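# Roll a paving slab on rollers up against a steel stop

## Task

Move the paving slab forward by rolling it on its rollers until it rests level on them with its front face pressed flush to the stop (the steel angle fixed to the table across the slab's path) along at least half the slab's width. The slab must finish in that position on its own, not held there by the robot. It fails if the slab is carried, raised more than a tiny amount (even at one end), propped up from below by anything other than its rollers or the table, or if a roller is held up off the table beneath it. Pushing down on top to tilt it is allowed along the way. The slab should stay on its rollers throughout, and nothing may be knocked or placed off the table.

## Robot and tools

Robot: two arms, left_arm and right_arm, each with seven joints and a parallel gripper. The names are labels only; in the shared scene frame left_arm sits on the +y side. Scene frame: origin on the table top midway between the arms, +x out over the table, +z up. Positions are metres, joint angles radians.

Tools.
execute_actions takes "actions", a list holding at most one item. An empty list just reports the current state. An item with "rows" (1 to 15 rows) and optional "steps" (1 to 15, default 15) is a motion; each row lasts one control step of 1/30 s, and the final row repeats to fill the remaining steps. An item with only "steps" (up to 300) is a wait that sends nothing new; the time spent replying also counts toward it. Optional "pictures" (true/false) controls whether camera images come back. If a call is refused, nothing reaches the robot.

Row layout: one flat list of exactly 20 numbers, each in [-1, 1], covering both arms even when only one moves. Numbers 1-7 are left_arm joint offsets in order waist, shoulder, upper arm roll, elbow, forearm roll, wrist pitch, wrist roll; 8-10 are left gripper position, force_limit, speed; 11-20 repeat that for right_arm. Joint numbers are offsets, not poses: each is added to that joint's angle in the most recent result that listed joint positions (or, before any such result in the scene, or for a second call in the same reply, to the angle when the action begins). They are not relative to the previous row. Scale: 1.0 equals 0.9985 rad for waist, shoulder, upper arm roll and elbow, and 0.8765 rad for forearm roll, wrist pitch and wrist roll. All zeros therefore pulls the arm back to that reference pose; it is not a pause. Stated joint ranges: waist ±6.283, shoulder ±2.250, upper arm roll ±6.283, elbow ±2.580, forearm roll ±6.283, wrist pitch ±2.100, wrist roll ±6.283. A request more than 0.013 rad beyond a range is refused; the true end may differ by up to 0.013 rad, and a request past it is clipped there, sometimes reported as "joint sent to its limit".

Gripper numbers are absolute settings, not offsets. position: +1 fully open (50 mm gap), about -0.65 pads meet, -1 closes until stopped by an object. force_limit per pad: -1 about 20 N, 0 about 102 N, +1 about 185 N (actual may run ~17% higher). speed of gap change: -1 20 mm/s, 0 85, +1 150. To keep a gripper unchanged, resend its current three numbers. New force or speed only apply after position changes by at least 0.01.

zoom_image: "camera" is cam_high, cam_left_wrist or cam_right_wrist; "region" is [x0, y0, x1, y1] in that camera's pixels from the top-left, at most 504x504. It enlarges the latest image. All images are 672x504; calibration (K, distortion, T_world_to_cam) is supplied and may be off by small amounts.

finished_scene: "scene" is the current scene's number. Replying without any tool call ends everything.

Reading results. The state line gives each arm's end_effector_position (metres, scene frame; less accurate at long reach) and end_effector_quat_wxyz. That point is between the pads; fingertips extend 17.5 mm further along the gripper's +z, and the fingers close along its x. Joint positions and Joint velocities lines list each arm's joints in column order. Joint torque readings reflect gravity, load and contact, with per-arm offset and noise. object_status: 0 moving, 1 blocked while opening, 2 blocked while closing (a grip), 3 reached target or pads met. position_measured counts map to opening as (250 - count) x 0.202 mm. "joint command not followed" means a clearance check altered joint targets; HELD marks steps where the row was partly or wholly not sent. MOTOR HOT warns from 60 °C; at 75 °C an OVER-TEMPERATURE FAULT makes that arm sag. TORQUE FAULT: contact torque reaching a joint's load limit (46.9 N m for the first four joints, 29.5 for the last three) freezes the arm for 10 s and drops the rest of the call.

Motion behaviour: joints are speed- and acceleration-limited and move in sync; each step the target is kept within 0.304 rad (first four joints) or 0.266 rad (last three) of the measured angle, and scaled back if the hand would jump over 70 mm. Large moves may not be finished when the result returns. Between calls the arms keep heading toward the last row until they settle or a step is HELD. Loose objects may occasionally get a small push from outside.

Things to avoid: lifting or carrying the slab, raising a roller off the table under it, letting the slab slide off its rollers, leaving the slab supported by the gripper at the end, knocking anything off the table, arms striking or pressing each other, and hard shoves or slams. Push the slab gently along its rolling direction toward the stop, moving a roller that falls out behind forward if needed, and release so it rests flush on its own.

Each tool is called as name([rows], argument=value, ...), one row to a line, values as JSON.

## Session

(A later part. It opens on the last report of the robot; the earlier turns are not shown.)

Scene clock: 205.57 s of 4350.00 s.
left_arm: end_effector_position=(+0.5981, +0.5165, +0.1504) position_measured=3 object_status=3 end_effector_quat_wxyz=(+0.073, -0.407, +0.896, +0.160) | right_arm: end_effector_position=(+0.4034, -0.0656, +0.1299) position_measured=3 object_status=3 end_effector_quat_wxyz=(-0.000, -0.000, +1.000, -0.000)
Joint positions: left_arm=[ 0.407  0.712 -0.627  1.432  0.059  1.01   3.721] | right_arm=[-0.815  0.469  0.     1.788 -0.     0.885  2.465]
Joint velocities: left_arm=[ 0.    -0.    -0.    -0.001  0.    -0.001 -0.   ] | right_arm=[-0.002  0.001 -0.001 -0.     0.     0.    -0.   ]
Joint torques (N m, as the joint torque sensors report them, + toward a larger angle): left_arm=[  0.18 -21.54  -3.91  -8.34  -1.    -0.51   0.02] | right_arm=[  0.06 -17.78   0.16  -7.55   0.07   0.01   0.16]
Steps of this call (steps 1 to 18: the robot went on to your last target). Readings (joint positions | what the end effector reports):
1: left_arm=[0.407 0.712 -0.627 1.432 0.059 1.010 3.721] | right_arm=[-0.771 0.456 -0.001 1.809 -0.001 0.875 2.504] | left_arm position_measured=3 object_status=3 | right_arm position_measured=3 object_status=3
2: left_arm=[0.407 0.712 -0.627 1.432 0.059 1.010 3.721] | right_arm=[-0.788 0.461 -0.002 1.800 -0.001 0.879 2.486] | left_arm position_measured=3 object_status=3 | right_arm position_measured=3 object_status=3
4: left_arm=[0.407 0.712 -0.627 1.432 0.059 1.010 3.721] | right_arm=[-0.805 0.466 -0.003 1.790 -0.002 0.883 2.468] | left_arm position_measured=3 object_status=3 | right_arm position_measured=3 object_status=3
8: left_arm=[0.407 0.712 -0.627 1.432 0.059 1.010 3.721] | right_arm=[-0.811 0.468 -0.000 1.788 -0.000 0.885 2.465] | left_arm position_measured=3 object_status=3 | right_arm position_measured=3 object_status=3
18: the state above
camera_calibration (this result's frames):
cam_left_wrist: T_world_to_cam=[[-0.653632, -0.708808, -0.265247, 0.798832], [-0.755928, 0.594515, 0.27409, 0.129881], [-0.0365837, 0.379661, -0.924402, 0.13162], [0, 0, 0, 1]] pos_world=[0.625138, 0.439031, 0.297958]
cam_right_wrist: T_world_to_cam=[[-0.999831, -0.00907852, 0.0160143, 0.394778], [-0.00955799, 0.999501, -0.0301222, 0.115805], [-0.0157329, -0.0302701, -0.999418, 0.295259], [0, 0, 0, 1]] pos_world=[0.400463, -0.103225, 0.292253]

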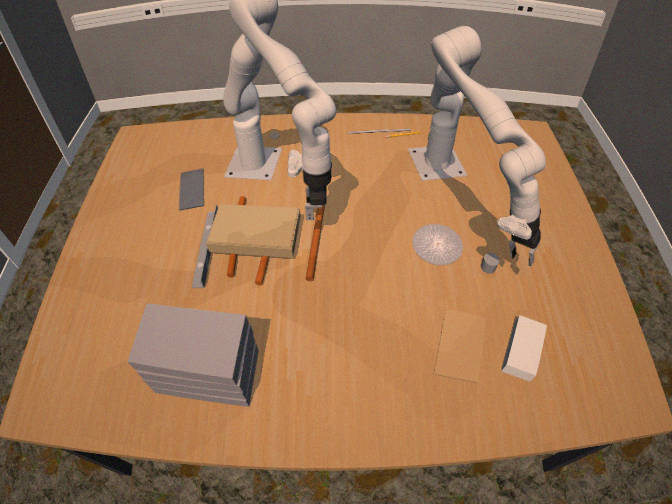

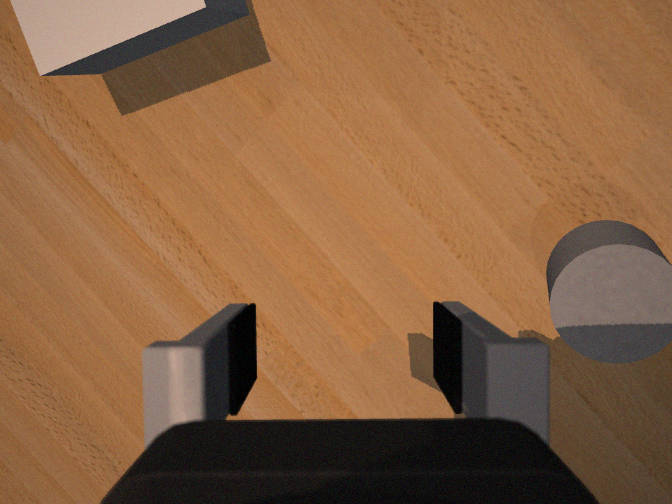

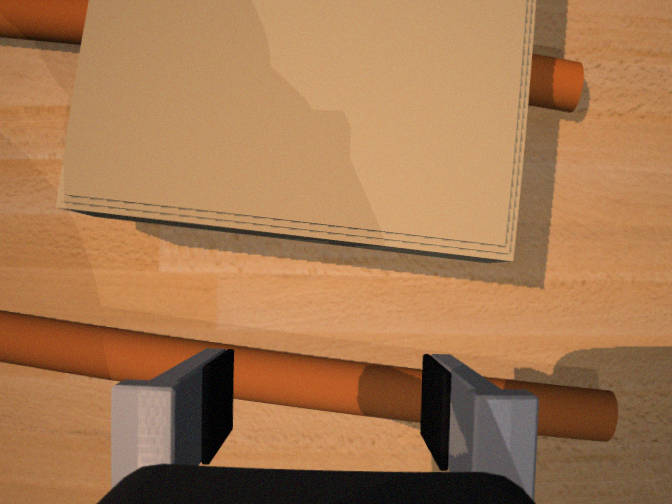

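execute_actions([
  {"rows":[[0,0,0,0,0,0,0,1,0,1,0,0.015,0,0.009,0,-0.028,0,1,0,1],[0,0,0,0,0,0,0,1,0,1,0,0.031,0,0.018,0,-0.056,0,1,0,1],[0,0,0,0,0,0,0,1,0,1,0,0.047,0,0.028,0,-0.085,0,1,0,1],[0,0,0,0,0,0,0,1,0,1,0,0.063,0,0.038,0,-0.115,0,1,0,1],[0,0,0,0,0,0,0,1,0,1,0,0.079,0,0.048,0,-0.145,0,1,0,1],[0,0,0,0,0,0,0,1,0,1,0,0.094,0,0.057,0,-0.172,0,1,0,1],[0,0,0,0,0,0,0,1,0,1,0,0.107,0,0.066,0,-0.197,0,1,0,1],[0,0,0,0,0,0,0,1,0,1,0,0.117,0,0.072,0,-0.216,0,1,0,1],[0,0,0,0,0,0,0,1,0,1,0,0.124,0,0.076,0,-0.229,0,1,0,1],[0,0,0,0,0,0,0,1,0,1,0,0.128,0,0.079,0,-0.237,0,1,0,1]],"steps":15},
], pictures=false)

execute_actions([
  {"rows":[[0,0,0,0,0,0,0,1,0,1,0.005,-0.002,0,0.005,0,-0.003,0.005,1,0,1],[0,0,0,0,0,0,0,1,0,1,0.010,-0.004,0,0.010,0,-0.006,0.010,1,0,1],[0,0,0,0,0,0,0,1,0,1,0.015,-0.007,0,0.015,0,-0.010,0.016,1,0,1],[0,0,0,0,0,0,0,1,0,1,0.020,-0.009,0,0.020,0,-0.013,0.022,1,0,1],[0,0,0,0,0,0,0,1,0,1,0.025,-0.011,0,0.025,0,-0.016,0.028,1,0,1],[0,0,0,0,0,0,0,1,0,1,0.030,-0.014,0,0.030,0,-0.019,0.034,1,0,1],[0,0,0,0,0,0,0,1,0,1,0.035,-0.016,0,0.035,0,-0.022,0.040,1,0,1],[0,0,0,0,0,0,0,1,0,1,0.040,-0.018,0,0.040,0,-0.025,0.046,1,0,1],[0,0,0,0,0,0,0,1,0,1,0.045,-0.020,0,0.045,0,-0.028,0.052,1,0,1],[0,0,0,0,0,0,0,1,0,1,0.050,-0.023,0,0.050,0,-0.031,0.058,1,0,1],[0,0,0,0,0,0,0,1,0,1,0.055,-0.025,0,0.055,0,-0.034,0.064,1,0,1],[0,0,0,0,0,0,0,1,0,1,0.060,-0.027,0,0.060,0,-0.038,0.070,1,0,1],[0,0,0,0,0,0,0,1,0,1,0.066,-0.030,0,0.066,0,-0.041,0.076,1,0,1]],"steps":15},
], pictures=false)

execute_actions([
  {"steps":8},
])

Scene clock: 216.77 s of 4350.00 s.
left_arm: end_effector_position=(+0.5981, +0.5165, +0.1504) position_measured=3 object_status=3 end_effector_quat_wxyz=(+0.073, -0.407, +0.896, +0.160) | right_arm: end_effector_position=(+0.4042, -0.0649, +0.0580) position_measured=3 object_status=3 end_effector_quat_wxyz=(+0.001, -0.000, +1.000, +0.001)
Joint positions: left_arm=[ 0.407  0.712 -0.627  1.432  0.059  1.01   3.721] | right_arm=[-0.815  0.594  0.     1.867 -0.     0.677  2.465]
Joint velocities: left_arm=[-0.     0.     0.    -0.001 -0.     0.     0.001] | right_arm=[ 0.     0.022 -0.    -0.001  0.    -0.008  0.   ]
Joint torques (N m, as the joint torque sensors report them, + toward a larger angle): left_arm=[  0.09 -21.27  -3.99  -8.42  -1.12  -0.64   0.15] | right_arm=[  0.02 -18.39  -0.25  -6.19  -0.05  -0.34   0.1 ]
Steps of this call (steps 1 to 15: the robot went on to your last target; steps 16 to 90: nothing new was sent; then 7.70 s passed at rest; steps 91 to 105: all 15 steps of this action). Readings (joint positions | what the end effector reports):
91: left_arm=[0.407 0.712 -0.627 1.432 0.059 1.010 3.721] | right_arm=[-0.815 0.471 0.000 1.789 -0.000 0.883 2.465] | left_arm position_measured=3 object_status=3 | right_arm position_measured=3 object_status=3
92: left_arm=[0.407 0.712 -0.627 1.432 0.059 1.010 3.721] | right_arm=[-0.815 0.477 0.000 1.791 -0.000 0.875 2.465] | left_arm position_measured=3 object_status=3 | right_arm position_measured=3 object_status=3
94: left_arm=[0.407 0.712 -0.627 1.432 0.059 1.010 3.721] | right_arm=[-0.815 0.500 0.000 1.804 -0.000 0.841 2.465] | left_arm position_measured=3 object_status=3 | right_arm position_measured=3 object_status=3
98: left_arm=[0.407 0.712 -0.627 1.432 0.059 1.010 3.721] | right_arm=[-0.815 0.555 0.000 1.839 -0.000 0.750 2.465] | left_arm position_measured=3 object_status=3 | right_arm position_measured=3 object_status=3
105: the state above

Scene clock: 217.27 s of 4350.00 s.
left_arm: end_effector_position=(+0.5981, +0.5165, +0.1504) position_measured=3 object_status=3 end_effector_quat_wxyz=(+0.073, -0.407, +0.896, +0.160) | right_arm: end_effector_position=(+0.4041, -0.0972, +0.0580) position_measured=3 object_status=3 end_effector_quat_wxyz=(+0.001, -0.001, +1.000, +0.002)
Joint positions: left_arm=[ 0.407  0.712 -0.627  1.432  0.059  1.01   3.721] | right_arm=[-0.752  0.565 -0.001  1.93  -0.002  0.641  2.53 ]
Joint velocities: left_arm=[-0.     0.    -0.001  0.    -0.    -0.001  0.   ] | right_arm=[-0.001 -0.021 -0.024  0.031 -0.032 -0.043  0.049]
Joint torques (N m, as the joint torque sensors report them, + toward a larger angle): left_arm=[  0.14 -21.15  -3.69  -8.77  -1.06  -0.55   0.13] | right_arm=[  0.12 -17.29   1.29  -5.28   0.69   0.46   0.14]
Steps of this call (steps 1 to 15: all 15 steps of this action). Readings (joint positions | what the end effector reports):
1: left_arm=[0.407 0.712 -0.627 1.432 0.059 1.010 3.721] | right_arm=[-0.814 0.594 -0.000 1.868 -0.000 0.677 2.466] | left_arm position_measured=3 object_status=3 | right_arm position_measured=3 object_status=3
2: left_arm=[0.407 0.712 -0.627 1.432 0.059 1.010 3.721] | right_arm=[-0.810 0.592 -0.001 1.871 -0.001 0.675 2.468] | left_arm position_measured=3 object_status=3 | right_arm position_measured=3 object_status=3
4: left_arm=[0.407 0.712 -0.627 1.432 0.059 1.010 3.721] | right_arm=[-0.802 0.588 -0.000 1.879 -0.000 0.671 2.476] | left_arm position_measured=3 object_status=3 | right_arm position_measured=3 object_status=3
8: left_arm=[0.407 0.712 -0.627 1.432 0.059 1.010 3.721] | right_arm=[-0.783 0.580 0.000 1.898 -0.000 0.660 2.496] | left_arm position_measured=3 object_status=3 | right_arm position_measured=3 object_status=3
15: the state above

Scene clock: 217.53 s of 4350.00 s.
left_arm: end_effector_position=(+0.5981, +0.5165, +0.1504) position_measured=3 object_status=3 end_effector_quat_wxyz=(+0.073, -0.407, +0.896, +0.160) | right_arm: end_effector_position=(+0.4041, -0.0970, +0.0581) position_measured=3 object_status=3 end_effector_quat_wxyz=(+0.002, -0.002, +1.000, +0.003)
Joint positions: left_arm=[ 0.407  0.712 -0.627  1.432  0.059  1.01   3.721] | right_arm=[-0.751  0.565 -0.002  1.931 -0.002  0.64   2.532]
Joint velocities: left_arm=[-0.     0.     0.     0.    -0.    -0.002  0.   ] | right_arm=[ 0.001 -0.    -0.001  0.    -0.001  0.001 -0.   ]
Joint torques (N m, as the joint torque sensors report them, + toward a larger angle): left_arm=[  0.27 -21.15  -3.73  -8.61  -0.98  -0.57   0.28] | right_arm=[  1.33 -17.92   2.09  -4.79   0.74   0.94   0.26]
Steps of this call (steps 1 to 8: the robot went on to your last target). Readings (joint positions | what the end effector reports):
1: left_arm=[0.407 0.712 -0.627 1.432 0.059 1.010 3.721] | right_arm=[-0.752 0.565 -0.002 1.931 -0.002 0.640 2.531] | left_arm position_measured=3 object_status=3 | right_arm position_measured=3 object_status=3
2: left_arm=[0.407 0.712 -0.627 1.432 0.059 1.010 3.721] | right_arm=[-0.752 0.565 -0.002 1.931 -0.002 0.640 2.532] | left_arm position_measured=3 object_status=3 | right_arm position_measured=3 object_status=3
4: left_arm=[0.407 0.712 -0.627 1.432 0.059 1.010 3.721] | right_arm=[-0.752 0.565 -0.002 1.931 -0.002 0.640 2.532] | left_arm position_measured=3 object_status=3 | right_arm position_measured=3 object_status=3
8: the state above
camera_calibration (this result's frames):
cam_left_wrist: T_world_to_cam=[[-0.653633, -0.708805, -0.265253, 0.798835], [-0.755927, 0.594516, 0.274087, 0.129883], [-0.036577, 0.379665, -0.924401, 0.131614], [0, 0, 0, 1]] pos_world=[0.625141, 0.439031, 0.297959]
cam_right_wrist: T_world_to_cam=[[-0.999855, -0.0123029, 0.0117703, 0.39638], [-0.0125866, 0.999624, -0.0243415, 0.145987], [-0.0114664, -0.0244861, -0.999634, 0.221454], [0, 0, 0, 1]] pos_world=[0.400699, -0.135633, 0.220261]

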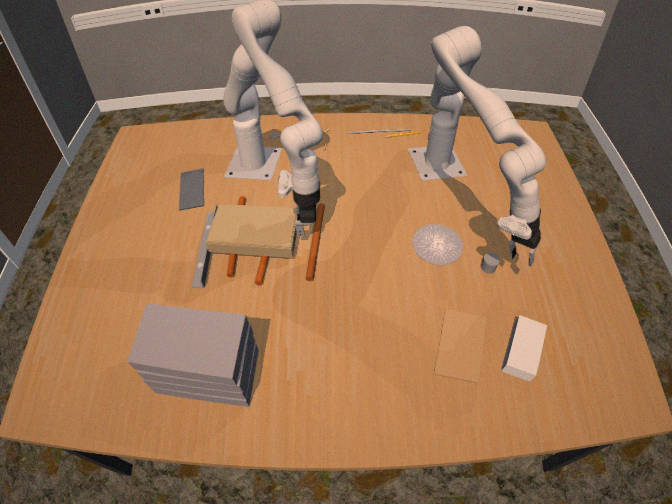

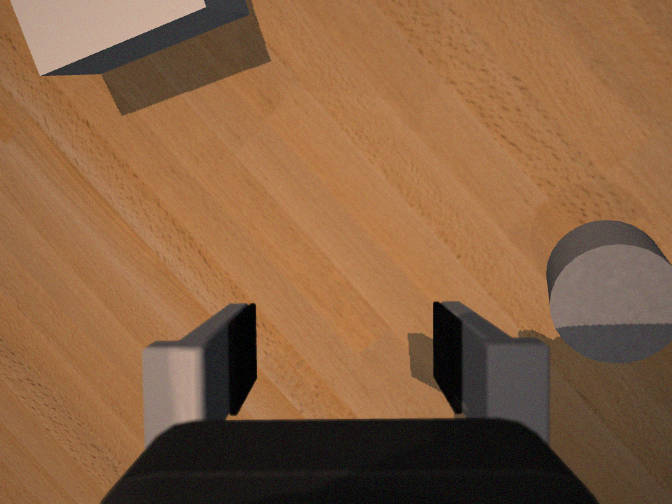

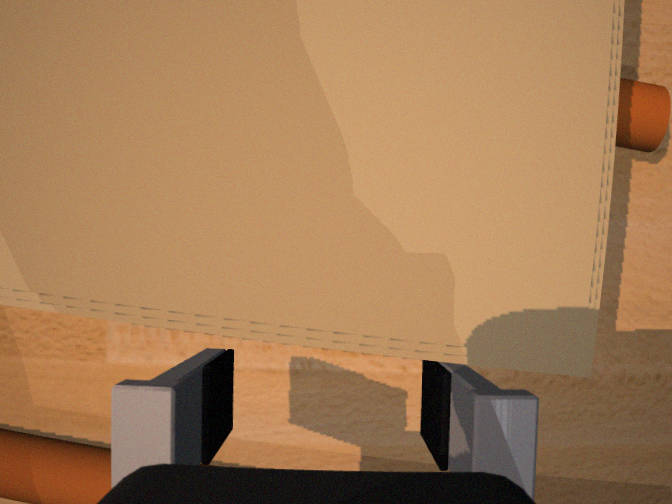

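execute_actions([
  {"rows":[[0,0,0,0,0,0,0,1,0,1,0.005,-0.001,0,0.003,0,-0.001,0.003,1,0,1],[0,0,0,0,0,0,0,1,0,1,0.007,-0.002,0,0.005,0,-0.002,0.006,1,0,1],[0,0,0,0,0,0,0,1,0,1,0.010,-0.003,0,0.007,0,-0.003,0.009,1,0,1],[0,0,0,0,0,0,0,1,0,1,0.012,-0.003,0,0.009,0,-0.005,0.011,1,0,1],[0,0,0,0,0,0,0,1,0,1,0.015,-0.004,0,0.012,0,-0.006,0.014,1,0,1],[0,0,0,0,0,0,0,1,0,1,0.017,-0.005,0,0.014,0,-0.007,0.017,1,0,1],[0,0,0,0,0,0,0,1,0,1,0.020,-0.006,0,0.016,0,-0.008,0.020,1,0,1],[0,0,0,0,0,0,0,1,0,1,0.022,-0.007,0,0.018,0,-0.009,0.023,1,0,1],[0,0,0,0,0,0,0,1,0,1,0.025,-0.008,0,0.020,0,-0.010,0.025,1,0,1],[0,0,0,0,0,0,0,1,0,1,0.027,-0.008,0,0.023,0,-0.012,0.028,1,0,1],[0,0,0,0,0,0,0,1,0,1,0.030,-0.009,0,0.025,0,-0.013,0.031,1,0,1],[0,0,0,0,0,0,0,1,0,1,0.032,-0.010,0,0.027,0,-0.014,0.034,1,0,1],[0,0,0,0,0,0,0,1,0,1,0.034,-0.011,0,0.029,0,-0.015,0.037,1,0,1],[0,0,0,0,0,0,0,1,0,1,0.036,-0.012,0,0.031,0,-0.016,0.040,1,0,1],[0,0,0,0,0,0,0,1,0,1,0.038,-0.012,0,0.033,0,-0.017,0.042,1,0,1]],"steps":15},
], pictures=false)

execute_actions([
  {"steps":12},
])

Scene clock: 221.10 s of 4350.00 s.
left_arm: end_effector_position=(+0.5981, +0.5165, +0.1504) position_measured=3 object_status=3 end_effector_quat_wxyz=(+0.073, -0.407, +0.896, +0.160) | right_arm: end_effector_position=(+0.4016, -0.0989, +0.0584) position_measured=3 object_status=3 end_effector_quat_wxyz=(+0.002, -0.007, +1.000, +0.012)
Joint positions: left_arm=[ 0.407  0.712 -0.627  1.432  0.059  1.01   3.721] | right_arm=[-0.728  0.553 -0.018  1.953 -0.014  0.618  2.563]
Joint velocities: left_arm=[ 0.    -0.     0.    -0.    -0.001 -0.     0.   ] | right_arm=[ 0.036 -0.017 -0.031  0.052 -0.023 -0.027  0.064]
Joint torques (N m, as the joint torque sensors report them, + toward a larger angle): left_arm=[  0.42 -21.42  -4.25  -8.51  -1.21  -0.49   0.2 ] | right_arm=[ 10.41 -16.94  12.74   0.35   5.97   3.63   1.33]
Steps of this call (steps 1 to 15: the robot went on to your last target; steps 16 to 90: nothing new was sent; then 0.07 s passed at rest; steps 91 to 105: all 15 steps of this action). Readings (joint positions | what the end effector reports):
91: left_arm=[0.407 0.712 -0.627 1.432 0.059 1.010 3.721] | right_arm=[-0.750 0.564 -0.003 1.932 -0.002 0.639 2.532] | left_arm position_measured=3 object_status=3 | right_arm position_measured=3 object_status=3
92: left_arm=[0.407 0.712 -0.627 1.432 0.059 1.010 3.721] | right_arm=[-0.748 0.564 -0.004 1.933 -0.003 0.638 2.533] | left_arm position_measured=3 object_status=3 | right_arm position_measured=3 object_status=3
94: left_arm=[0.407 0.712 -0.627 1.432 0.059 1.010 3.721] | right_arm=[-0.745 0.562 -0.006 1.935 -0.005 0.635 2.537] | left_arm position_measured=3 object_status=3 | right_arm position_measured=3 object_status=3
98: left_arm=[0.407 0.712 -0.627 1.432 0.059 1.010 3.721] | right_arm=[-0.738 0.559 -0.011 1.941 -0.009 0.627 2.547] | left_arm position_measured=3 object_status=3 | right_arm position_measured=3 object_status=3
105: the state above

Scene clock: 221.50 s of 4350.00 s.
left_arm: end_effector_position=(+0.5981, +0.5165, +0.1504) position_measured=3 object_status=3 end_effector_quat_wxyz=(+0.073, -0.407, +0.896, +0.160) | right_arm: end_effector_position=(+0.4010, -0.0990, +0.0585) position_measured=3 object_status=3 end_effector_quat_wxyz=(+0.002, -0.009, +1.000, +0.013)
Joint positions: left_arm=[ 0.407  0.712 -0.627  1.432  0.059  1.01   3.721] | right_arm=[-0.727  0.551 -0.019  1.956 -0.015  0.617  2.566]
Joint velocities: left_arm=[-0.    -0.     0.     0.     0.001  0.001 -0.001] | right_arm=[ 0.    -0.    -0.     0.    -0.    -0.001  0.   ]
Joint torques (N m, as the joint torque sensors report them, + toward a larger angle): left_arm=[  0.14 -21.22  -3.97  -8.31  -1.07  -0.54   0.  ] | right_arm=[ 10.65 -16.92  12.44   0.3    6.     3.87   1.4 ]
Steps of this call (steps 1 to 12: the robot went on to your last target). Readings (joint positions | what the end effector reports):
1: left_arm=[0.407 0.712 -0.627 1.432 0.059 1.010 3.721] | right_arm=[-0.727 0.552 -0.019 1.954 -0.015 0.618 2.565] | left_arm position_measured=3 object_status=3 | right_arm position_measured=3 object_status=3
2: left_arm=[0.407 0.712 -0.627 1.432 0.059 1.010 3.721] | right_arm=[-0.727 0.552 -0.019 1.955 -0.015 0.617 2.566] | left_arm position_measured=3 object_status=3 | right_arm position_measured=3 object_status=3
4: left_arm=[0.407 0.712 -0.627 1.432 0.059 1.010 3.721] | right_arm=[-0.727 0.552 -0.019 1.955 -0.015 0.617 2.566] | left_arm position_measured=3 object_status=3 | right_arm position_measured=3 object_status=3
8: left_arm=[0.407 0.712 -0.627 1.432 0.059 1.010 3.721] | right_arm=[-0.727 0.551 -0.019 1.955 -0.015 0.617 2.566] | left_arm position_measured=3 object_status=3 | right_arm position_measured=3 object_status=3
12: the state above
camera_calibration (this result's frames):
cam_left_wrist: T_world_to_cam=[[-0.653633, -0.708804, -0.265257, 0.798836], [-0.755927, 0.594517, 0.274086, 0.129884], [-0.0365737, 0.379667, -0.9244, 0.131611], [0, 0, 0, 1]] pos_world=[0.625142, 0.439031, 0.297959]
cam_right_wrist: T_world_to_cam=[[-0.999578, -0.0270685, 0.0105283, 0.391743], [-0.0271175, 0.999622, -0.0045338, 0.152577], [-0.0104016, -0.00481739, -0.999934, 0.223262], [0, 0, 0, 1]] pos_world=[0.398037, -0.14084, 0.219814]

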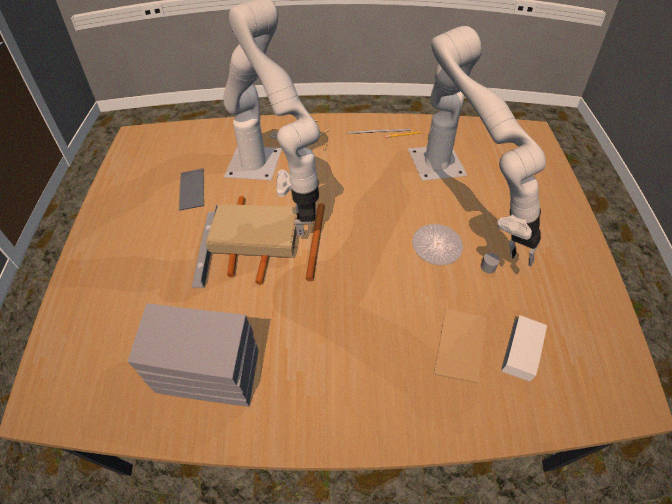

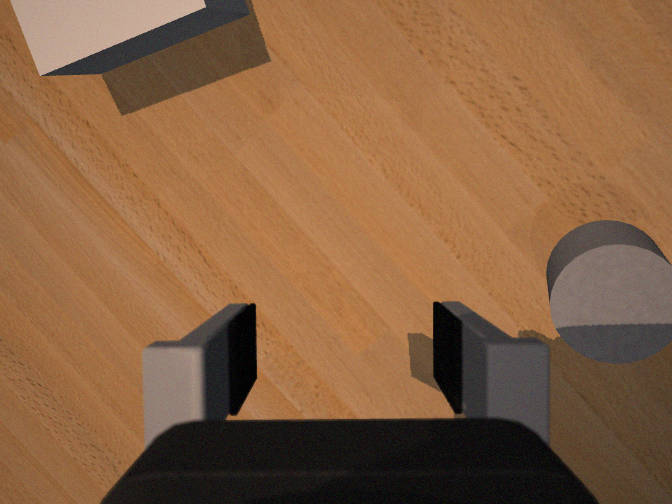

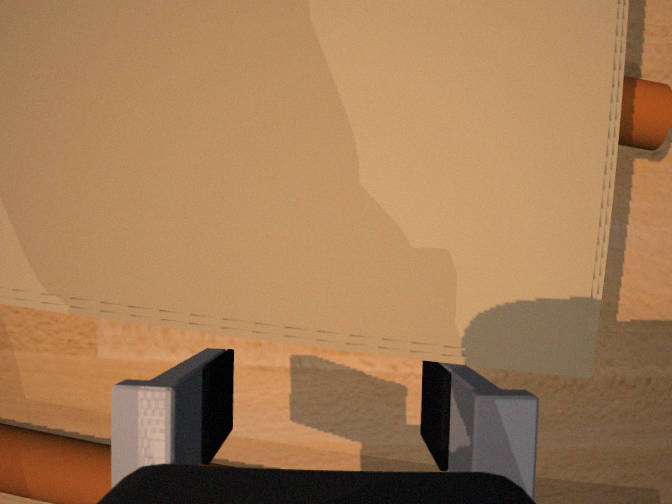

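execute_actions([
  {"rows":[[0,0,0,0,0,0,0,1,0,1,0.012,0.001,0.019,0.011,0.017,0.007,0.001,1,0,1],[0,0,0,0,0,0,0,1,0,1,0.010,-0.001,0.019,0.014,0.017,0.005,-0.001,1,0,1],[0,0,0,0,0,0,0,1,0,1,0.008,-0.002,0.019,0.017,0.017,0.003,-0.004,1,0,1],[0,0,0,0,0,0,0,1,0,1,0.006,-0.003,0.019,0.020,0.017,0.002,-0.006,1,0,1],[0,0,0,0,0,0,0,1,0,1,0.004,-0.005,0.019,0.023,0.017,0.000,-0.008,1,0,1],[0,0,0,0,0,0,0,1,0,1,0.002,-0.006,0.019,0.026,0.017,-0.002,-0.010,1,0,1],[0,0,0,0,0,0,0,1,0,1,0.000,-0.007,0.019,0.028,0.017,-0.004,-0.012,1,0,1],[0,0,0,0,0,0,0,1,0,1,-0.002,-0.009,0.019,0.031,0.017,-0.006,-0.015,1,0,1],[0,0,0,0,0,0,0,1,0,1,-0.004,-0.010,0.019,0.034,0.017,-0.008,-0.017,1,0,1],[0,0,0,0,0,0,0,1,0,1,-0.005,-0.011,0.019,0.037,0.017,-0.010,-0.019,1,0,1],[0,0,0,0,0,0,0,1,0,1,-0.007,-0.013,0.019,0.040,0.017,-0.011,-0.021,1,0,1],[0,0,0,0,0,0,0,1,0,1,-0.009,-0.014,0.019,0.043,0.017,-0.013,-0.023,1,0,1],[0,0,0,0,0,0,0,1,0,1,-0.011,-0.015,0.019,0.046,0.017,-0.015,-0.026,1,0,1],[0,0,0,0,0,0,0,1,0,1,-0.013,-0.017,0.019,0.049,0.017,-0.017,-0.028,1,0,1],[0,0,0,0,0,0,0,1,0,1,-0.015,-0.018,0.019,0.052,0.017,-0.019,-0.030,1,0,1]],"steps":15},
], pictures=false)

execute_actions([
  {"steps":12},
])

Scene clock: 227.17 s of 4350.00 s.
left_arm: end_effector_position=(+0.5981, +0.5165, +0.1504) position_measured=3 object_status=3 end_effector_quat_wxyz=(+0.073, -0.407, +0.896, +0.160) | right_arm: end_effector_position=(+0.3894, -0.1035, +0.0585) position_measured=3 object_status=3 end_effector_quat_wxyz=(+0.004, -0.007, +1.000, +0.009)
Joint positions: left_arm=[ 0.407  0.712 -0.627  1.432  0.059  1.01   3.721] | right_arm=[-0.748  0.534 -0.01   1.995 -0.007  0.596  2.541]
Joint velocities: left_arm=[ 0.     0.     0.    -0.    -0.     0.001  0.   ] | right_arm=[-0.045 -0.035  0.018  0.098  0.012 -0.044 -0.055]
Joint torques (N m, as the joint torque sensors report them, + toward a larger angle): left_arm=[  0.13 -21.34  -3.9   -8.58  -1.06  -0.6    0.15] | right_arm=[  5.66 -16.52   6.77  -0.46   3.15   2.87   0.38]
Steps of this call (steps 1 to 15: the robot went on to your last target; steps 16 to 90: nothing new was sent; then 2.17 s passed at rest; steps 91 to 105: all 15 steps of this action). Readings (joint positions | what the end effector reports):
91: left_arm=[0.407 0.712 -0.627 1.432 0.059 1.010 3.721] | right_arm=[-0.728 0.551 -0.019 1.956 -0.014 0.616 2.566] | left_arm position_measured=3 object_status=3 | right_arm position_measured=3 object_status=3
92: left_arm=[0.407 0.712 -0.627 1.432 0.059 1.010 3.721] | right_arm=[-0.729 0.551 -0.018 1.957 -0.013 0.615 2.565] | left_arm position_measured=3 object_status=3 | right_arm position_measured=3 object_status=3
94: left_arm=[0.407 0.712 -0.627 1.432 0.059 1.010 3.721] | right_arm=[-0.732 0.548 -0.017 1.962 -0.012 0.612 2.562] | left_arm position_measured=3 object_status=3 | right_arm position_measured=3 object_status=3
98: left_arm=[0.407 0.712 -0.627 1.432 0.059 1.010 3.721] | right_arm=[-0.738 0.543 -0.014 1.974 -0.010 0.607 2.555] | left_arm position_measured=3 object_status=3 | right_arm position_measured=3 object_status=3
105: the state above

Scene clock: 227.57 s of 4350.00 s.
left_arm: end_effector_position=(+0.5981, +0.5165, +0.1504) position_measured=3 object_status=3 end_effector_quat_wxyz=(+0.073, -0.407, +0.896, +0.160) | right_arm: end_effector_position=(+0.3882, -0.1042, +0.0585) position_measured=3 object_status=3 end_effector_quat_wxyz=(+0.004, -0.006, +1.000, +0.008)
Joint positions: left_arm=[ 0.407  0.712 -0.627  1.432  0.059  1.01   3.721] | right_arm=[-0.75   0.532 -0.01   2.    -0.007  0.594  2.539]
Joint velocities: left_arm=[-0.    -0.    -0.    -0.     0.    -0.002  0.001] | right_arm=[0.    0.    0.001 0.    0.    0.    0.   ]
Joint torques (N m, as the joint torque sensors report them, + toward a larger angle): left_arm=[  0.28 -20.96  -3.97  -8.59  -1.14  -0.5    0.16] | right_arm=[  5.71 -15.6    6.82  -0.08   3.27   3.2    0.52]
Steps of this call (steps 1 to 12: the robot went on to your last target). Readings (joint positions | what the end effector reports):
1: left_arm=[0.407 0.712 -0.627 1.432 0.059 1.010 3.721] | right_arm=[-0.749 0.533 -0.010 1.998 -0.007 0.595 2.540] | left_arm position_measured=3 object_status=3 | right_arm position_measured=3 object_status=3
2: left_arm=[0.407 0.712 -0.627 1.432 0.059 1.010 3.721] | right_arm=[-0.749 0.532 -0.010 1.999 -0.007 0.595 2.539] | left_arm position_measured=3 object_status=3 | right_arm position_measured=3 object_status=3
4: left_arm=[0.407 0.712 -0.627 1.432 0.059 1.010 3.721] | right_arm=[-0.749 0.532 -0.010 1.999 -0.007 0.594 2.539] | left_arm position_measured=3 object_status=3 | right_arm position_measured=3 object_status=3
8: left_arm=[0.407 0.712 -0.627 1.432 0.059 1.010 3.721] | right_arm=[-0.750 0.532 -0.010 2.000 -0.007 0.594 2.539] | left_arm position_measured=3 object_status=3 | right_arm position_measured=3 object_status=3
12: the state above
camera_calibration (this result's frames):
cam_left_wrist: T_world_to_cam=[[-0.653633, -0.708802, -0.26526, 0.798838], [-0.755927, 0.594518, 0.274085, 0.129885], [-0.03657, 0.379669, -0.924399, 0.131608], [0, 0, 0, 1]] pos_world=[0.625143, 0.439031, 0.297959]
cam_right_wrist: T_world_to_cam=[[-0.999773, -0.0203346, 0.0063961, 0.379773], [-0.0204191, 0.999701, -0.0134397, 0.155329], [-0.0061209, -0.0135673, -0.999889, 0.22057], [0, 0, 0, 1]] pos_world=[0.384208, -0.144568, 0.220204]

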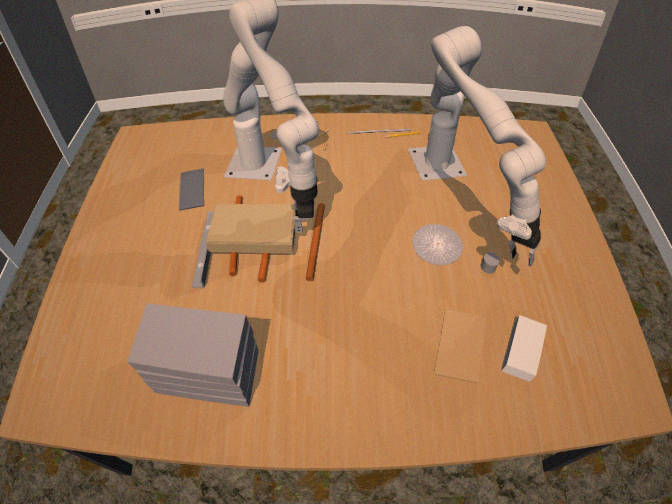

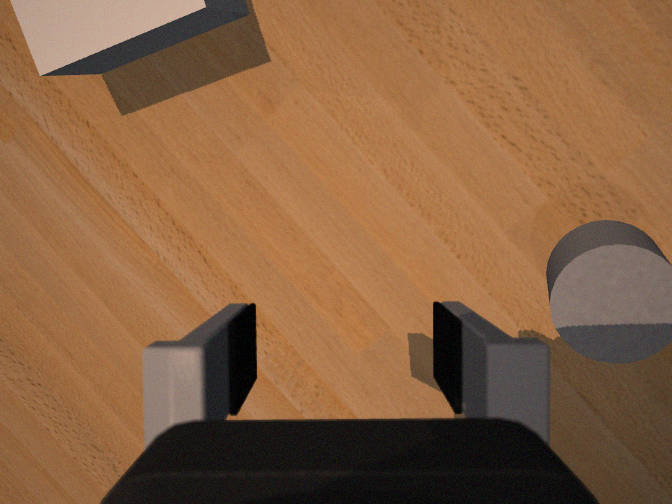

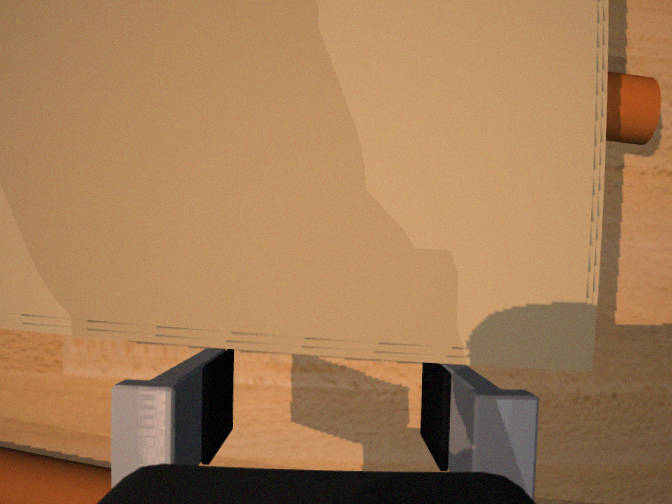

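execute_actions([
  {"rows":[[0,0,0,0,0,0,0,1,0,1,0.006,0.000,0.010,0.011,0.008,0.005,-0.001,1,0,1],[0,0,0,0,0,0,0,1,0,1,0.004,-0.002,0.010,0.014,0.008,0.003,-0.003,1,0,1],[0,0,0,0,0,0,0,1,0,1,0.002,-0.003,0.010,0.017,0.008,0.002,-0.006,1,0,1],[0,0,0,0,0,0,0,1,0,1,0.000,-0.004,0.010,0.020,0.008,0.000,-0.008,1,0,1],[0,0,0,0,0,0,0,1,0,1,-0.002,-0.006,0.010,0.023,0.008,-0.002,-0.010,1,0,1],[0,0,0,0,0,0,0,1,0,1,-0.003,-0.007,0.010,0.026,0.008,-0.004,-0.012,1,0,1],[0,0,0,0,0,0,0,1,0,1,-0.005,-0.009,0.010,0.029,0.008,-0.006,-0.014,1,0,1],[0,0,0,0,0,0,0,1,0,1,-0.007,-0.010,0.010,0.032,0.008,-0.007,-0.017,1,0,1],[0,0,0,0,0,0,0,1,0,1,-0.009,-0.011,0.010,0.035,0.008,-0.009,-0.019,1,0,1],[0,0,0,0,0,0,0,1,0,1,-0.011,-0.013,0.010,0.038,0.008,-0.011,-0.021,1,0,1],[0,0,0,0,0,0,0,1,0,1,-0.013,-0.014,0.010,0.041,0.008,-0.013,-0.023,1,0,1],[0,0,0,0,0,0,0,1,0,1,-0.015,-0.015,0.010,0.044,0.008,-0.015,-0.025,1,0,1],[0,0,0,0,0,0,0,1,0,1,-0.017,-0.017,0.010,0.047,0.008,-0.016,-0.028,1,0,1],[0,0,0,0,0,0,0,1,0,1,-0.019,-0.018,0.010,0.050,0.008,-0.018,-0.030,1,0,1],[0,0,0,0,0,0,0,1,0,1,-0.0205,-0.0195,0.010,0.053,0.008,-0.020,-0.032,1,0,1]],"steps":15},
], pictures=false)

execute_actions([
  {"steps":12},
])

Scene clock: 232.80 s of 4350.00 s.
left_arm: end_effector_position=(+0.5981, +0.5165, +0.1504) position_measured=3 object_status=3 end_effector_quat_wxyz=(+0.073, -0.407, +0.896, +0.160) | right_arm: end_effector_position=(+0.3752, -0.1085, +0.0588) position_measured=3 object_status=3 end_effector_quat_wxyz=(+0.005, -0.002, +1.000, +0.005)
Joint positions: left_arm=[ 0.407  0.712 -0.627  1.432  0.059  1.01   3.721] | right_arm=[-0.77   0.512 -0.003  2.041 -0.001  0.573  2.513]
Joint velocities: left_arm=[ 0.     0.    -0.    -0.    -0.    -0.001 -0.   ] | right_arm=[-0.048 -0.041 -0.002  0.09   0.001 -0.046 -0.055]
Joint torques (N m, as the joint torque sensors report them, + toward a larger angle): left_arm=[  0.15 -21.08  -4.17  -8.29  -0.86  -0.65   0.17] | right_arm=[  2.38 -14.81   1.87  -0.28   0.94   2.67  -0.16]
Steps of this call (steps 1 to 15: the robot went on to your last target; steps 16 to 90: nothing new was sent; then 1.73 s passed at rest; steps 91 to 105: all 15 steps of this action). Readings (joint positions | what the end effector reports):
91: left_arm=[0.407 0.712 -0.627 1.432 0.059 1.010 3.721] | right_arm=[-0.750 0.531 -0.009 2.000 -0.006 0.593 2.538] | left_arm position_measured=3 object_status=3 | right_arm position_measured=3 object_status=3
92: left_arm=[0.407 0.712 -0.627 1.432 0.059 1.010 3.721] | right_arm=[-0.751 0.530 -0.009 2.002 -0.006 0.592 2.537] | left_arm position_measured=3 object_status=3 | right_arm position_measured=3 object_status=3
94: left_arm=[0.407 0.712 -0.627 1.432 0.059 1.010 3.721] | right_arm=[-0.754 0.528 -0.007 2.008 -0.005 0.590 2.534] | left_arm position_measured=3 object_status=3 | right_arm position_measured=3 object_status=3
98: left_arm=[0.407 0.712 -0.627 1.432 0.059 1.010 3.721] | right_arm=[-0.759 0.522 -0.005 2.021 -0.003 0.584 2.527] | left_arm position_measured=3 object_status=3 | right_arm position_measured=3 object_status=3
105: the state above

Scene clock: 233.20 s of 4350.00 s.
left_arm: end_effector_position=(+0.5981, +0.5165, +0.1504) position_measured=3 object_status=3 end_effector_quat_wxyz=(+0.073, -0.407, +0.896, +0.160) | right_arm: end_effector_position=(+0.3735, -0.1085, +0.0588) position_measured=3 object_status=3 end_effector_quat_wxyz=(+0.005, -0.002, +1.000, +0.005)
Joint positions: left_arm=[ 0.407  0.712 -0.627  1.432  0.059  1.01   3.721] | right_arm=[-0.773  0.51  -0.003  2.046 -0.001  0.571  2.51 ]
Joint velocities: left_arm=[-0.     0.    -0.001  0.001 -0.    -0.    -0.   ] | right_arm=[-0.001 -0.     0.001  0.    -0.    -0.    -0.   ]
Joint torques (N m, as the joint torque sensors report them, + toward a larger angle): left_arm=[  0.11 -21.07  -4.02  -8.3   -1.05  -0.69   0.25] | right_arm=[  2.04 -14.91   2.28  -0.27   0.83   2.81   0.19]
Steps of this call (steps 1 to 12: the robot went on to your last target). Readings (joint positions | what the end effector reports):
1: left_arm=[0.407 0.712 -0.627 1.432 0.059 1.010 3.721] | right_arm=[-0.771 0.511 -0.003 2.044 -0.001 0.572 2.512] | left_arm position_measured=3 object_status=3 | right_arm position_measured=3 object_status=3
2: left_arm=[0.407 0.712 -0.627 1.432 0.059 1.010 3.721] | right_arm=[-0.772 0.511 -0.003 2.045 -0.001 0.571 2.511] | left_arm position_measured=3 object_status=3 | right_arm position_measured=3 object_status=3
4: left_arm=[0.407 0.712 -0.627 1.432 0.059 1.010 3.721] | right_arm=[-0.772 0.510 -0.003 2.045 -0.001 0.571 2.511] | left_arm position_measured=3 object_status=3 | right_arm position_measured=3 object_status=3
8: left_arm=[0.407 0.712 -0.627 1.432 0.059 1.010 3.721] | right_arm=[-0.773 0.510 -0.003 2.046 -0.001 0.571 2.510] | left_arm position_measured=3 object_status=3 | right_arm position_measured=3 object_status=3
12: the state above
camera_calibration (this result's frames):
cam_left_wrist: T_world_to_cam=[[-0.653633, -0.708801, -0.265264, 0.798839], [-0.755927, 0.594518, 0.274084, 0.129886], [-0.0365665, 0.37967, -0.924399, 0.131605], [0, 0, 0, 1]] pos_world=[0.625145, 0.439032, 0.297959]
cam_right_wrist: T_world_to_cam=[[-0.999895, -0.0138226, 0.00440211, 0.365851], [-0.0139056, 0.999714, -0.0194312, 0.157302], [-0.00413226, -0.0194904, -0.999802, 0.219336], [0, 0, 0, 1]] pos_world=[0.368907, -0.147926, 0.220739]

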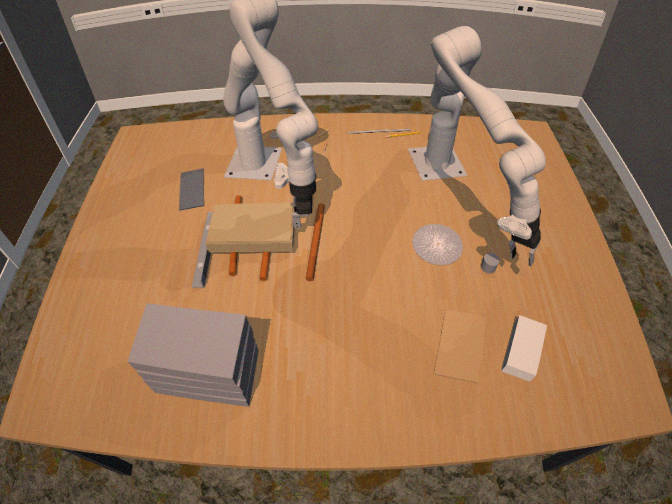

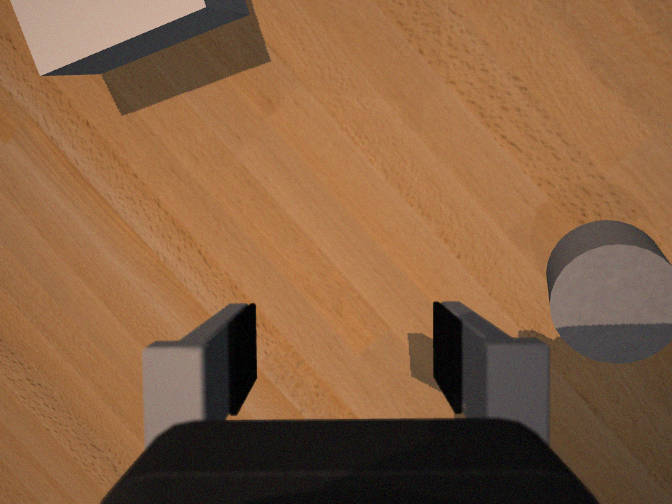

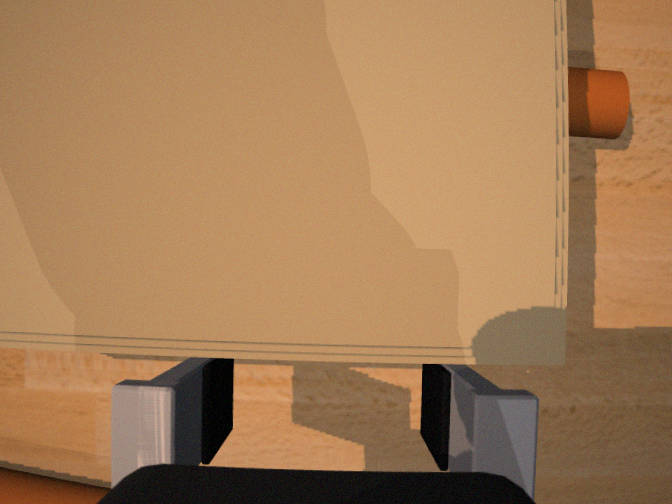

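execute_actions([
  {"rows":[[0,0,0,0,0,0,0,1,0,1,0.002,0.001,0.003,0.010,0.001,0.003,0,1,0,1],[0,0,0,0,0,0,0,1,0,1,0.002,0.000,0.003,0.013,0.001,0.002,-0.001,1,0,1],[0,0,0,0,0,0,0,1,0,1,0.001,-0.002,0.003,0.016,0.001,0.000,-0.001,1,0,1],[0,0,0,0,0,0,0,1,0,1,0.001,-0.003,0.003,0.019,0.001,-0.002,-0.002,1,0,1],[0,0,0,0,0,0,0,1,0,1,0.000,-0.004,0.003,0.022,0.001,-0.004,-0.002,1,0,1],[0,0,0,0,0,0,0,1,0,1,0.000,-0.006,0.003,0.025,0.001,-0.005,-0.003,1,0,1],[0,0,0,0,0,0,0,1,0,1,-0.001,-0.007,0.003,0.028,0.001,-0.007,-0.003,1,0,1],[0,0,0,0,0,0,0,1,0,1,-0.001,-0.008,0.003,0.031,0.001,-0.009,-0.004,1,0,1],[0,0,0,0,0,0,0,1,0,1,-0.002,-0.010,0.003,0.034,0.001,-0.011,-0.004,1,0,1],[0,0,0,0,0,0,0,1,0,1,-0.002,-0.011,0.003,0.037,0.001,-0.013,-0.005,1,0,1],[0,0,0,0,0,0,0,1,0,1,-0.003,-0.012,0.003,0.040,0.001,-0.015,-0.006,1,0,1],[0,0,0,0,0,0,0,1,0,1,-0.004,-0.014,0.003,0.043,0.001,-0.017,-0.007,1,0,1],[0,0,0,0,0,0,0,1,0,1,-0.004,-0.015,0.003,0.045,0.001,-0.018,-0.007,1,0,1]],"steps":15},
], pictures=false)

execute_actions([
  {"steps":12},
])

Scene clock: 238.27 s of 4350.00 s.
left_arm: end_effector_position=(+0.5981, +0.5165, +0.1504) position_measured=3 object_status=3 end_effector_quat_wxyz=(+0.073, -0.407, +0.896, +0.160) | right_arm: end_effector_position=(+0.3655, -0.1089, +0.0598) position_measured=3 object_status=3 end_effector_quat_wxyz=(+0.009, -0.003, +1.000, +0.010)
Joint positions: left_arm=[ 0.407  0.712 -0.627  1.432  0.059  1.01   3.721] | right_arm=[-0.781  0.492 -0.005  2.078 -0.004  0.546  2.504]
Joint velocities: left_arm=[-0.    -0.    -0.    -0.001 -0.    -0.001  0.   ] | right_arm=[-0.004 -0.008 -0.001  0.011  0.001 -0.009 -0.002]
Joint torques (N m, as the joint torque sensors report them, + toward a larger angle): left_arm=[  0.27 -21.13  -4.02  -8.52  -1.2   -0.47   0.06] | right_arm=[  3.33 -12.46   4.12   4.07   1.4    4.47   0.46]
Steps of this call (steps 1 to 15: the robot went on to your last target; steps 16 to 90: nothing new was sent; then 1.57 s passed at rest; steps 91 to 105: all 15 steps of this action). Readings (joint positions | what the end effector reports):
91: left_arm=[0.407 0.712 -0.627 1.432 0.059 1.010 3.721] | right_arm=[-0.773 0.510 -0.003 2.046 -0.001 0.570 2.510] | left_arm position_measured=3 object_status=3 | right_arm position_measured=3 object_status=3
92: left_arm=[0.407 0.712 -0.627 1.432 0.059 1.010 3.721] | right_arm=[-0.773 0.509 -0.003 2.048 -0.002 0.569 2.510] | left_arm position_measured=3 object_status=3 | right_arm position_measured=3 object_status=3
94: left_arm=[0.407 0.712 -0.627 1.432 0.059 1.010 3.721] | right_arm=[-0.774 0.506 -0.003 2.053 -0.002 0.565 2.510] | left_arm position_measured=3 object_status=3 | right_arm position_measured=3 object_status=3
98: left_arm=[0.407 0.712 -0.627 1.432 0.059 1.010 3.721] | right_arm=[-0.777 0.501 -0.004 2.063 -0.003 0.558 2.508] | left_arm position_measured=3 object_status=3 | right_arm position_measured=3 object_status=3
105: the state above

Scene clock: 238.67 s of 4350.00 s.
left_arm: end_effector_position=(+0.5981, +0.5165, +0.1504) position_measured=3 object_status=3 end_effector_quat_wxyz=(+0.073, -0.407, +0.896, +0.160) | right_arm: end_effector_position=(+0.3653, -0.1088, +0.0599) position_measured=3 object_status=3 end_effector_quat_wxyz=(+0.009, -0.003, +1.000, +0.010)
Joint positions: left_arm=[ 0.407  0.712 -0.627  1.432  0.059  1.01   3.721] | right_arm=[-0.781  0.492 -0.005  2.079 -0.004  0.545  2.504]
Joint velocities: left_arm=[ 0.     0.     0.    -0.001 -0.001  0.    -0.   ] | right_arm=[ 0.    -0.    -0.     0.     0.    -0.001 -0.   ]
Joint torques (N m, as the joint torque sensors report them, + toward a larger angle): left_arm=[  0.24 -21.15  -4.1   -8.38  -0.88  -0.42   0.03] | right_arm=[  3.3  -13.01   3.94   3.64   1.78   4.77   0.35]
Steps of this call (steps 1 to 12: the robot went on to your last target). Readings (joint positions | what the end effector reports):
1: left_arm=[0.407 0.712 -0.627 1.432 0.059 1.010 3.721] | right_arm=[-0.781 0.492 -0.005 2.078 -0.004 0.545 2.504] | left_arm position_measured=3 object_status=3 | right_arm position_measured=3 object_status=3
2: left_arm=[0.407 0.712 -0.627 1.432 0.059 1.010 3.721] | right_arm=[-0.781 0.492 -0.005 2.078 -0.004 0.545 2.504] | left_arm position_measured=3 object_status=3 | right_arm position_measured=3 object_status=3
4: left_arm=[0.407 0.712 -0.627 1.432 0.059 1.010 3.721] | right_arm=[-0.781 0.492 -0.005 2.079 -0.004 0.545 2.504] | left_arm position_measured=3 object_status=3 | right_arm position_measured=3 object_status=3
8: left_arm=[0.407 0.712 -0.627 1.432 0.059 1.010 3.721] | right_arm=[-0.781 0.492 -0.005 2.079 -0.004 0.545 2.504] | left_arm position_measured=3 object_status=3 | right_arm position_measured=3 object_status=3
12: the state above
camera_calibration (this result's frames):
cam_left_wrist: T_world_to_cam=[[-0.653634, -0.708799, -0.265267, 0.798841], [-0.755927, 0.594519, 0.274082, 0.129887], [-0.036563, 0.379672, -0.924398, 0.131603], [0, 0, 0, 1]] pos_world=[0.625146, 0.439032, 0.29796]
cam_right_wrist: T_world_to_cam=[[-0.999876, -0.0155004, -0.00294676, 0.357925], [-0.0154671, 0.99982, -0.0110051, 0.157619], [0.00311681, -0.0109581, -0.999935, 0.218649], [0, 0, 0, 1]] pos_world=[0.359637, -0.149647, 0.221425]

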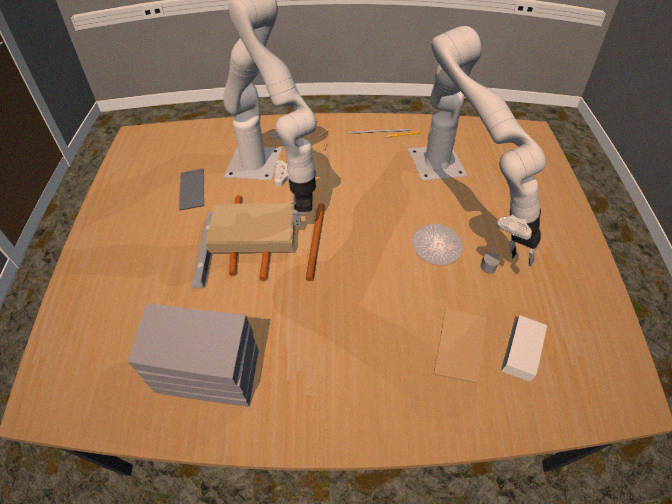

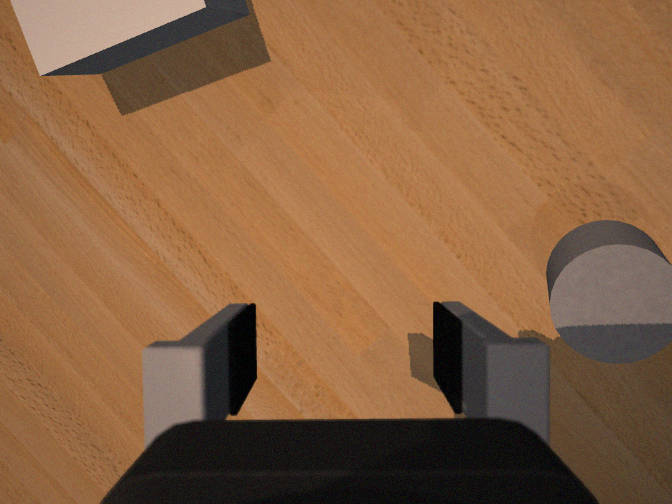

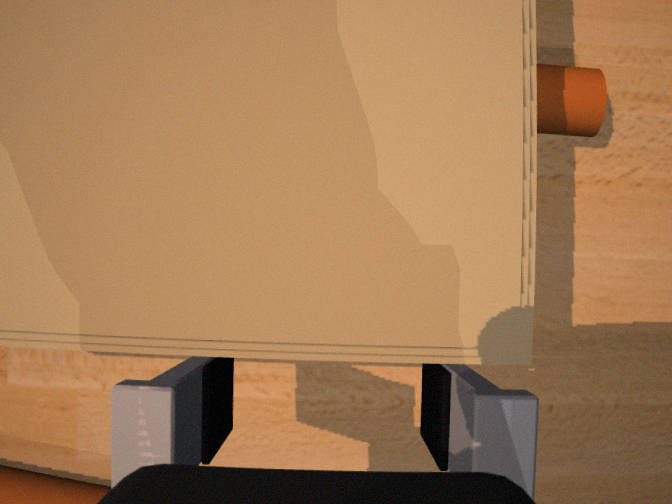

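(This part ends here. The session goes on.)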